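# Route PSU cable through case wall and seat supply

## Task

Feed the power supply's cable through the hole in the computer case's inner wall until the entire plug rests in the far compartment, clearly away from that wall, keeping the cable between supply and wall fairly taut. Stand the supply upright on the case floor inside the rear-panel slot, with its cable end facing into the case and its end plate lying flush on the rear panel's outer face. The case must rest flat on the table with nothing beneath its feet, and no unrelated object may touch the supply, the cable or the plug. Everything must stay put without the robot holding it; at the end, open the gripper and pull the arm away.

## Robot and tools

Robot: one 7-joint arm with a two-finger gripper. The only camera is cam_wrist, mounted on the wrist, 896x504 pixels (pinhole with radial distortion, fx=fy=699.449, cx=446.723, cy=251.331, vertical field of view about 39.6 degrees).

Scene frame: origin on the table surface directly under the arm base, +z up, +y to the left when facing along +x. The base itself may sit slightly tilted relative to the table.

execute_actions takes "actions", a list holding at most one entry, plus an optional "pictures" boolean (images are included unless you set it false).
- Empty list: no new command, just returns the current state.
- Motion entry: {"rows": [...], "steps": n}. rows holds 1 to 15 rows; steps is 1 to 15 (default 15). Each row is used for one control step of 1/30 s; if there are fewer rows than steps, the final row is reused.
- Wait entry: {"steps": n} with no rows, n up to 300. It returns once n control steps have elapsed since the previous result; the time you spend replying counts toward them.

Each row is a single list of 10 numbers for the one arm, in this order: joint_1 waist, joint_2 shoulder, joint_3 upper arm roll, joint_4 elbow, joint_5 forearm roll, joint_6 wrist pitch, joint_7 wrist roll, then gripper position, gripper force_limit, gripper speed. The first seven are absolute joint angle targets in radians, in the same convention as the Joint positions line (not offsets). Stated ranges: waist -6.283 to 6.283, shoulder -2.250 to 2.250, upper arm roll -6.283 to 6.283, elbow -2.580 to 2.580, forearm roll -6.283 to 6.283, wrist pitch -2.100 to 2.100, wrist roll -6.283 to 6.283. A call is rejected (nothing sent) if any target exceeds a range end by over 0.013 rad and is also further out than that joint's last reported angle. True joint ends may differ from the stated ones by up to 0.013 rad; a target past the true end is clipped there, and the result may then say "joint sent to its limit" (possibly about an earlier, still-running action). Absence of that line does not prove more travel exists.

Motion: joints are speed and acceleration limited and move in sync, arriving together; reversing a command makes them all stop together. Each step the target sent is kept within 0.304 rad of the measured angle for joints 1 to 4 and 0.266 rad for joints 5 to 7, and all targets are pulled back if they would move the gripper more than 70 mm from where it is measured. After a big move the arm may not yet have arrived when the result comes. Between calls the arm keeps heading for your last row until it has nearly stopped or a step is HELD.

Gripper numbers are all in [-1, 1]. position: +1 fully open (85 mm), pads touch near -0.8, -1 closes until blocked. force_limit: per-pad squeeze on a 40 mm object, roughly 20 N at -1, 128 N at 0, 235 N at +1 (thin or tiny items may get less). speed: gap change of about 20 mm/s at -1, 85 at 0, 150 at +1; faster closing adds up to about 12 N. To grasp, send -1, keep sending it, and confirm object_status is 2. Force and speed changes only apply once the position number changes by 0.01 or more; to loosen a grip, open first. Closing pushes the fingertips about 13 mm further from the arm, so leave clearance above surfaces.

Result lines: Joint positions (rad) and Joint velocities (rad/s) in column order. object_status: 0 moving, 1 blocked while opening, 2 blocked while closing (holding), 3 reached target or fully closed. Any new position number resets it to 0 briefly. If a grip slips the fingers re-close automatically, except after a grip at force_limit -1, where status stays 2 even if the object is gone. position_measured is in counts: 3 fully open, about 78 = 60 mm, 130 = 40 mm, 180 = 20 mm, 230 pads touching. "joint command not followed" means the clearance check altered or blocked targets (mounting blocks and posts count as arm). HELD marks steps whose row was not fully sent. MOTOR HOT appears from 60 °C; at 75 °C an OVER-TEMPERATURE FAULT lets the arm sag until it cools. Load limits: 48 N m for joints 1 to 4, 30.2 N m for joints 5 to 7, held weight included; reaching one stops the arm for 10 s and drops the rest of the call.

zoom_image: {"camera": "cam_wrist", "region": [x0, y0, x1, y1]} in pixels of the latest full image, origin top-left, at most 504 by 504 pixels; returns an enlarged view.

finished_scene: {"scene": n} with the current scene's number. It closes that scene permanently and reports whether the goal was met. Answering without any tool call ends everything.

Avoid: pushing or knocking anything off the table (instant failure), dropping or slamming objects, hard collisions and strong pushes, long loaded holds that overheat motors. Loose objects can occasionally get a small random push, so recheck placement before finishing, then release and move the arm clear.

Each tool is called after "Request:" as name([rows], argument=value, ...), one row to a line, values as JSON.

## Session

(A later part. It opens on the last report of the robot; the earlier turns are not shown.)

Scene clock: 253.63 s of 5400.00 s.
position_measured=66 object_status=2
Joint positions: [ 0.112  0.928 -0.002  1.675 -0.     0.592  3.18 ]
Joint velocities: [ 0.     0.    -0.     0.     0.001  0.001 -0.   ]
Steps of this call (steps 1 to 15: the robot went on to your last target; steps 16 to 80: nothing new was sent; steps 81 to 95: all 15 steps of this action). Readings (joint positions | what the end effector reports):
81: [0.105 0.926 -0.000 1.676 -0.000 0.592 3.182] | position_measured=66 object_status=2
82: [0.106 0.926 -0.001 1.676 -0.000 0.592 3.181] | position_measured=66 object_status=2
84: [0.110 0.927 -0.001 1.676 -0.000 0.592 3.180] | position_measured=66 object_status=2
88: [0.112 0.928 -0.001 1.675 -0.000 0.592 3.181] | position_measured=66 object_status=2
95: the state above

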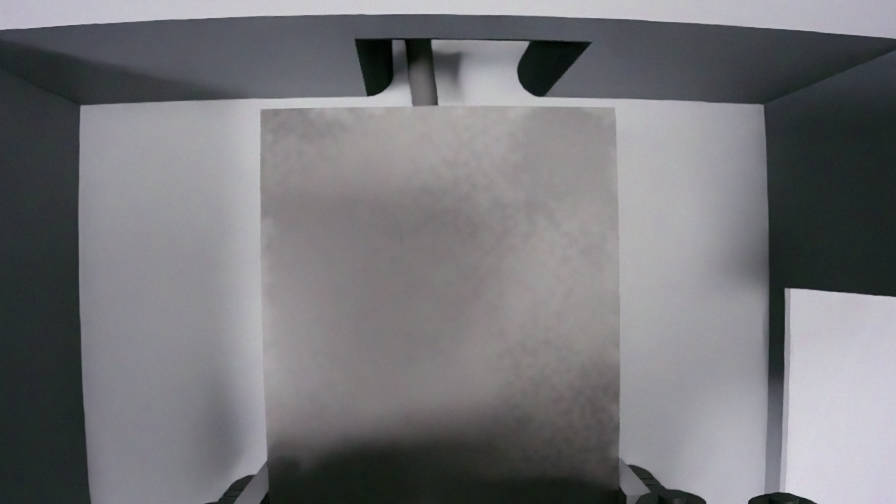

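Request:
execute_actions([
  {"rows":[[0.117,0.931,0,1.675,0,0.587,3.18,-1,0,0.2]],"steps":10},
], pictures=false)

Request:
execute_actions([
  {"rows":[[0.117,0.931,0,1.675,0,0.587,3.18,1,0,0]],"steps":12},
], pictures=false)

Request:
execute_actions([
  {"rows":[[0.114,0.7,0,1.64,0,0.85,3.18,1,0,0]]},
], pictures=false)

Request:
execute_actions([
  {"rows":[[-0.19,0.7,0,1.6,0,0.89,2.88,1,0,0]]},
])

Request:
execute_actions([
  {"rows":[[0.1,0.2,0,1.4,0,1.54,4.813,1,0,0]]},
], pictures=false)

Request:
execute_actions([
  {"steps":48},
])

Scene clock: 260.67 s of 5400.00 s.
position_measured=66 object_status=2
Joint positions: [ 0.114  0.928 -0.003  1.677 -0.001  0.589  3.181]
Joint velocities: [-0.    -0.001  0.001  0.    -0.001 -0.    -0.001]
Steps of this call (steps 1 to 15: the robot went on to your last target; steps 16 to 90: nothing new was sent; then 3.70 s passed at rest; steps 91 to 100: all 10 steps of this action). Readings (joint positions | what the end effector reports):
91: [0.113 0.929 -0.002 1.676 -0.000 0.591 3.180] | position_measured=66 object_status=2
92: [0.114 0.928 -0.003 1.676 -0.001 0.591 3.181] | position_measured=66 object_status=2
94: [0.114 0.928 -0.003 1.677 -0.001 0.590 3.181] | position_measured=66 object_status=2
98: [0.114 0.928 -0.003 1.677 -0.001 0.589 3.181] | position_measured=66 object_status=2
100: the state above

Scene clock: 261.07 s of 5400.00 s.
position_measured=6 object_status=0
Joint positions: [0.117 0.931 0.    1.675 0.    0.587 3.18 ]
Joint velocities: [ 0.002  0.001 -0.001 -0.    -0.001 -0.001 -0.001]
Steps of this call (steps 1 to 12: all 12 steps of this action). Readings (joint positions | what the end effector reports):
1: [0.114 0.928 -0.003 1.677 -0.001 0.589 3.181] | position_measured=66 object_status=0
2: [0.114 0.929 -0.003 1.677 -0.001 0.589 3.180] | position_measured=66 object_status=0
4: [0.115 0.930 -0.001 1.676 -0.000 0.588 3.180] | position_measured=55 object_status=0
8: [0.117 0.931 0.000 1.675 0.000 0.587 3.180] | position_measured=27 object_status=0
12: the state above

Scene clock: 261.57 s of 5400.00 s.
position_measured=3 object_status=3
Joint positions: [0.114 0.705 0.    1.639 0.    0.85  3.18 ]
Joint velocities: [-0.001 -0.033 -0.001  0.014 -0.001  0.012 -0.001]
Steps of this call (steps 1 to 15: all 15 steps of this action). Readings (joint positions | what the end effector reports):
1: [0.117 0.930 0.000 1.675 0.000 0.588 3.180] | position_measured=4 object_status=0
2: [0.117 0.925 -0.000 1.675 0.000 0.593 3.180] | position_measured=4 object_status=0
4: [0.116 0.897 -0.000 1.672 -0.000 0.622 3.180] | position_measured=3 object_status=0
8: [0.115 0.789 -0.000 1.654 -0.000 0.743 3.180] | position_measured=3 object_status=0
15: the state above

Scene clock: 262.07 s of 5400.00 s.
position_measured=3 object_status=3
Joint positions: [-0.18   0.7   -0.003  1.6   -0.001  0.889  2.884]
Joint velocities: [-0.131 -0.003 -0.006 -0.02  -0.002  0.025 -0.174]
Steps of this call (steps 1 to 15: all 15 steps of this action). Readings (joint positions | what the end effector reports):
1: [0.113 0.704 0.000 1.640 0.000 0.850 3.180] | position_measured=3 object_status=3
2: [0.107 0.703 0.002 1.639 0.001 0.851 3.176] | position_measured=3 object_status=3
4: [0.078 0.702 0.003 1.636 0.001 0.854 3.154] | position_measured=3 object_status=3
8: [-0.032 0.701 0.002 1.621 0.000 0.868 3.050] | position_measured=3 object_status=3
15: the state above

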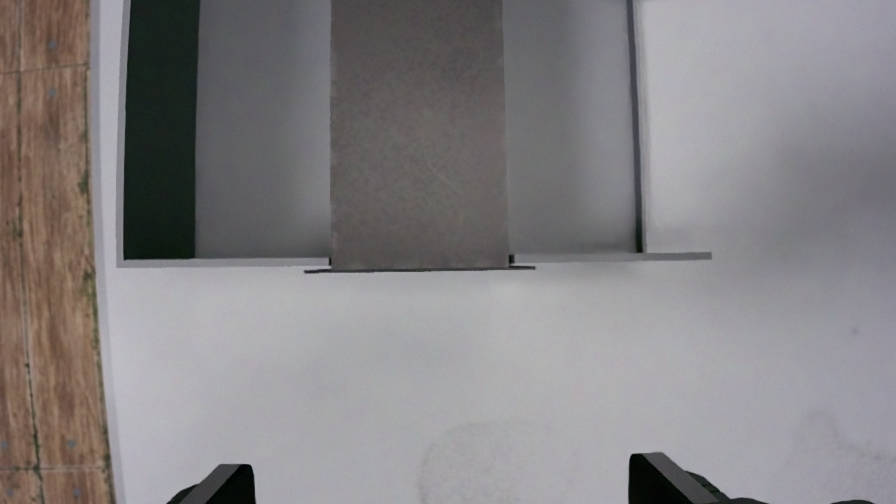

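Scene clock: 262.57 s of 5400.00 s.
position_measured=3 object_status=3
Joint positions: [ 0.008  0.401 -0.001  1.465 -0.     1.153  3.145]
Joint velocities: [ 0.349 -0.765  0.005 -0.256  0.003  0.856  0.858]
Steps of this call (steps 1 to 15: all 15 steps of this action). Readings (joint positions | what the end effector reports):
1: [-0.181 0.699 -0.003 1.600 -0.001 0.890 2.881] | position_measured=3 object_status=3
2: [-0.177 0.694 -0.003 1.597 -0.001 0.894 2.885] | position_measured=3 object_status=3
4: [-0.153 0.668 -0.004 1.582 -0.002 0.916 2.906] | position_measured=3 object_status=3
8: [-0.081 0.578 -0.002 1.531 -0.001 0.993 2.984] | position_measured=3 object_status=3
15: the state above

Scene clock: 264.17 s of 5400.00 s.
position_measured=3 object_status=3
Joint positions: [0.1   0.2   0.    1.4   0.    1.54  4.813]
Joint velocities: [-0.     0.     0.001  0.    -0.001  0.    -0.001]
Steps of this call (steps 1 to 48: the robot went on to your last target). Readings (joint positions | what the end effector reports):
1: [0.020 0.376 -0.001 1.456 -0.000 1.183 3.175] | position_measured=3 object_status=3
2: [0.031 0.351 -0.000 1.448 -0.000 1.217 3.209] | position_measured=3 object_status=3
4: [0.052 0.305 0.000 1.432 0.000 1.294 3.287] | position_measured=3 object_status=3
8: [0.078 0.247 0.001 1.414 0.000 1.430 3.449] | position_measured=3 object_status=3
48: the state above

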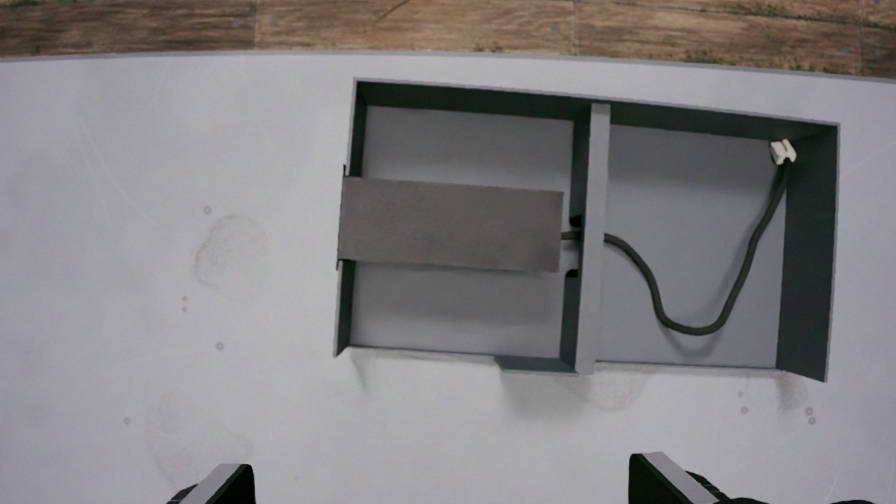

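Request:
execute_actions([
  {"rows":[[-0.15,0.7,0,1.61,0,0.88,2.98,-1,0,0]]},
], pictures=false)

Request:
execute_actions([
  {"steps":42},
], pictures=false)

Request:
execute_actions([
  {"rows":[[-0.14,0.935,0,1.66,0,0.597,2.98,-1,0,0]]},
])

Request:
execute_actions([
  {"rows":[[-0.134,0.935,0,1.66,0,0.597,2.98,-1,0,0],[-0.128,0.935,0,1.66,0,0.597,2.98,-1,0,0],[-0.122,0.935,0,1.66,0,0.597,2.98,-1,0,0],[-0.116,0.935,0,1.66,0,0.597,2.98,-1,0,0],[-0.112,0.935,0,1.66,0,0.597,2.98,-1,0,0],[-0.108,0.935,0,1.66,0,0.597,2.98,-1,0,0],[-0.104,0.935,0,1.66,0,0.597,2.98,-1,0,0],[-0.1,0.935,0,1.66,0,0.597,2.98,-1,0,0],[-0.096,0.935,0,1.66,0,0.597,2.98,-1,0,0],[-0.092,0.935,0,1.66,0,0.597,2.98,-1,0,0]]},
])

Scene clock: 272.17 s of 5400.00 s.
position_measured=95 object_status=0
Joint positions: [-0.078  0.52   0.     1.548  0.     1.253  4.526]
Joint velocities: [-0.316  0.795  0.     0.276 -0.001 -0.97  -0.969]
Steps of this call (steps 1 to 15: the robot went on to your last target; steps 16 to 90: nothing new was sent; then 4.50 s passed at rest; steps 91 to 105: all 15 steps of this action). Readings (joint positions | what the end effector reports):
91: [0.099 0.201 0.000 1.400 0.000 1.540 4.813] | position_measured=3 object_status=0
92: [0.094 0.206 0.001 1.403 0.001 1.536 4.809] | position_measured=4 object_status=0
94: [0.070 0.233 0.002 1.420 0.001 1.514 4.787] | position_measured=14 object_status=0
98: [0.003 0.332 0.000 1.476 0.000 1.430 4.703] | position_measured=43 object_status=0
105: the state above

Scene clock: 273.57 s of 5400.00 s.
position_measured=232 object_status=3
Joint positions: [-0.15  0.7   0.    1.61 -0.    0.88  2.98]
Joint velocities: [ 0.     0.     0.    -0.     0.001 -0.002 -0.006]
Steps of this call (steps 1 to 42: the robot went on to your last target). Readings (joint positions | what the end effector reports):
1: [-0.088 0.546 0.000 1.557 0.000 1.218 4.492] | position_measured=103 object_status=0
2: [-0.098 0.571 0.000 1.566 0.000 1.180 4.453] | position_measured=111 object_status=0
4: [-0.114 0.613 -0.000 1.581 -0.000 1.099 4.373] | position_measured=126 object_status=0
8: [-0.134 0.661 -0.000 1.598 -0.000 0.975 4.210] | position_measured=156 object_status=0
42: the state above

Scene clock: 274.07 s of 5400.00 s.
position_measured=232 object_status=3
Joint positions: [-0.14   0.93   0.     1.661  0.     0.598  2.98 ]
Joint velocities: [ 0.002  0.031  0.    -0.012 -0.    -0.02  -0.001]
Steps of this call (steps 1 to 15: all 15 steps of this action). Readings (joint positions | what the end effector reports):
1: [-0.150 0.701 -0.000 1.610 -0.000 0.879 2.980] | position_measured=232 object_status=3
2: [-0.150 0.706 -0.000 1.610 -0.000 0.874 2.980] | position_measured=232 object_status=3
4: [-0.148 0.734 -0.000 1.615 -0.000 0.846 2.980] | position_measured=232 object_status=3
8: [-0.144 0.840 -0.000 1.638 -0.000 0.719 2.980] | position_measured=232 object_status=3
15: the state above

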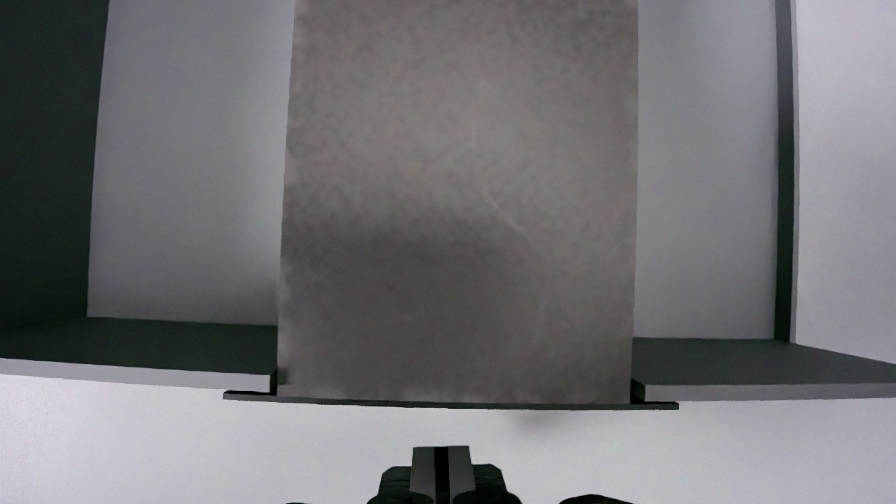

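Scene clock: 274.57 s of 5400.00 s.
position_measured=232 object_status=3
Joint positions: [-0.098  0.934 -0.005  1.659 -0.003  0.597  2.98 ]
Joint velocities: [ 0.003 -0.001  0.001 -0.     0.001 -0.001 -0.001]
Steps of this call (steps 1 to 15: all 15 steps of this action). Readings (joint positions | what the end effector reports):
1: [-0.139 0.931 -0.000 1.660 -0.000 0.597 2.980] | position_measured=232 object_status=3
2: [-0.134 0.932 -0.001 1.660 -0.000 0.597 2.980] | position_measured=232 object_status=3
4: [-0.123 0.934 -0.001 1.660 -0.000 0.597 2.980] | position_measured=232 object_status=3
8: [-0.106 0.935 -0.001 1.660 -0.001 0.597 2.980] | position_measured=232 object_status=3
15: the state above

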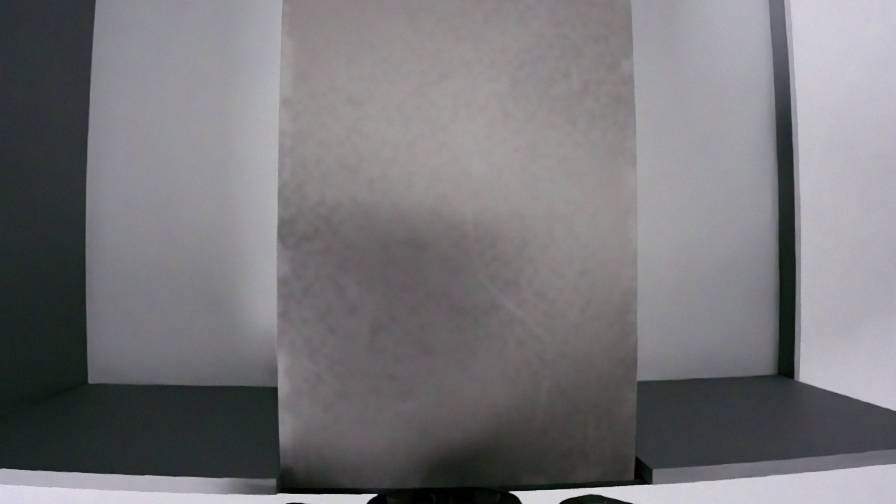

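Request:
execute_actions([
  {"rows":[[-0.2,0.93,0,1.64,0,0.62,2.88,1,0,0]]},
])

Request:
execute_actions([
  {"rows":[[-0.2,0.35,0,1.6,0,1.19,3.3,1,0,0]]},
], pictures=false)

Request:
execute_actions([
  {"steps":25},
])

Scene clock: 278.27 s of 5400.00 s.
position_measured=140 object_status=0
Joint positions: [-0.199  0.93   0.     1.64   0.     0.62   2.88 ]
Joint velocities: [-0.011 -0.    -0.002  0.    -0.     0.001 -0.002]
Steps of this call (steps 1 to 15: the robot went on to your last target; steps 16 to 90: nothing new was sent; then 0.20 s passed at rest; steps 91 to 105: all 15 steps of this action). Readings (joint positions | what the end effector reports):
91: [-0.098 0.934 -0.005 1.659 -0.003 0.597 2.979] | position_measured=232 object_status=0
92: [-0.104 0.934 -0.003 1.658 -0.002 0.598 2.975] | position_measured=232 object_status=0
94: [-0.130 0.933 0.002 1.654 0.001 0.604 2.952] | position_measured=221 object_status=0
98: [-0.192 0.930 -0.002 1.641 -0.001 0.618 2.887] | position_measured=192 object_status=0
105: the state above

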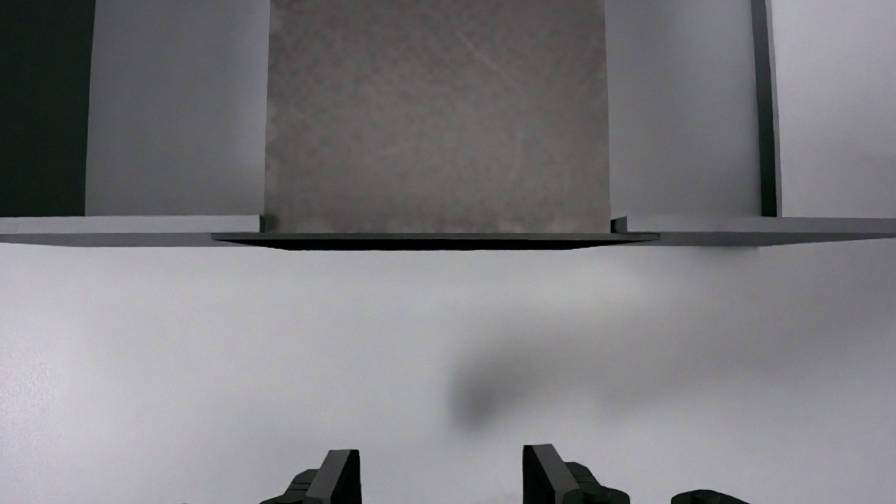

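Scene clock: 278.77 s of 5400.00 s.
position_measured=26 object_status=0
Joint positions: [-0.2    0.581 -0.     1.61   0.     0.921  3.16 ]
Joint velocities: [-0.001 -0.89  -0.    -0.048  0.     0.855  0.541]
Steps of this call (steps 1 to 15: all 15 steps of this action). Readings (joint positions | what the end effector reports):
1: [-0.199 0.929 -0.000 1.640 -0.000 0.620 2.880] | position_measured=132 object_status=0
2: [-0.199 0.924 -0.000 1.640 -0.000 0.625 2.884] | position_measured=124 object_status=0
4: [-0.200 0.896 -0.000 1.638 -0.000 0.647 2.906] | position_measured=109 object_status=0
8: [-0.200 0.788 -0.000 1.625 -0.000 0.739 2.999] | position_measured=79 object_status=0
15: the state above

Scene clock: 279.60 s of 5400.00 s.
position_measured=3 object_status=3
Joint positions: [-0.2   0.35  0.    1.6   0.    1.19  3.3 ]
Joint velocities: [ 0.    -0.     0.     0.    -0.001 -0.     0.   ]
Steps of this call (steps 1 to 25: the robot went on to your last target). Readings (joint positions | what the end effector reports):
1: [-0.200 0.551 -0.000 1.609 0.000 0.951 3.178] | position_measured=19 object_status=0
2: [-0.200 0.522 -0.000 1.607 0.000 0.984 3.195] | position_measured=12 object_status=0
4: [-0.200 0.464 -0.000 1.604 0.000 1.053 3.231] | position_measured=5 object_status=0
8: [-0.200 0.372 0.000 1.600 0.000 1.167 3.288] | position_measured=3 object_status=0
25: the state above

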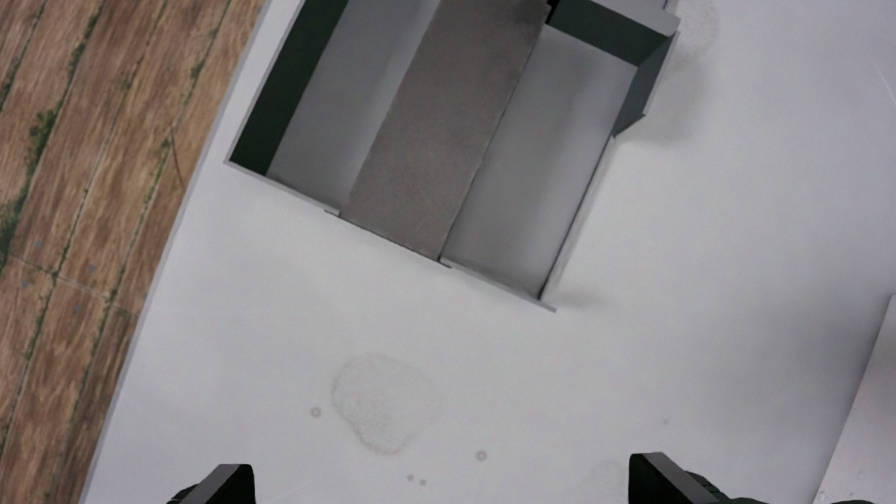

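Request:
finished_scene(scene=1)

The scene is finished: the task was done.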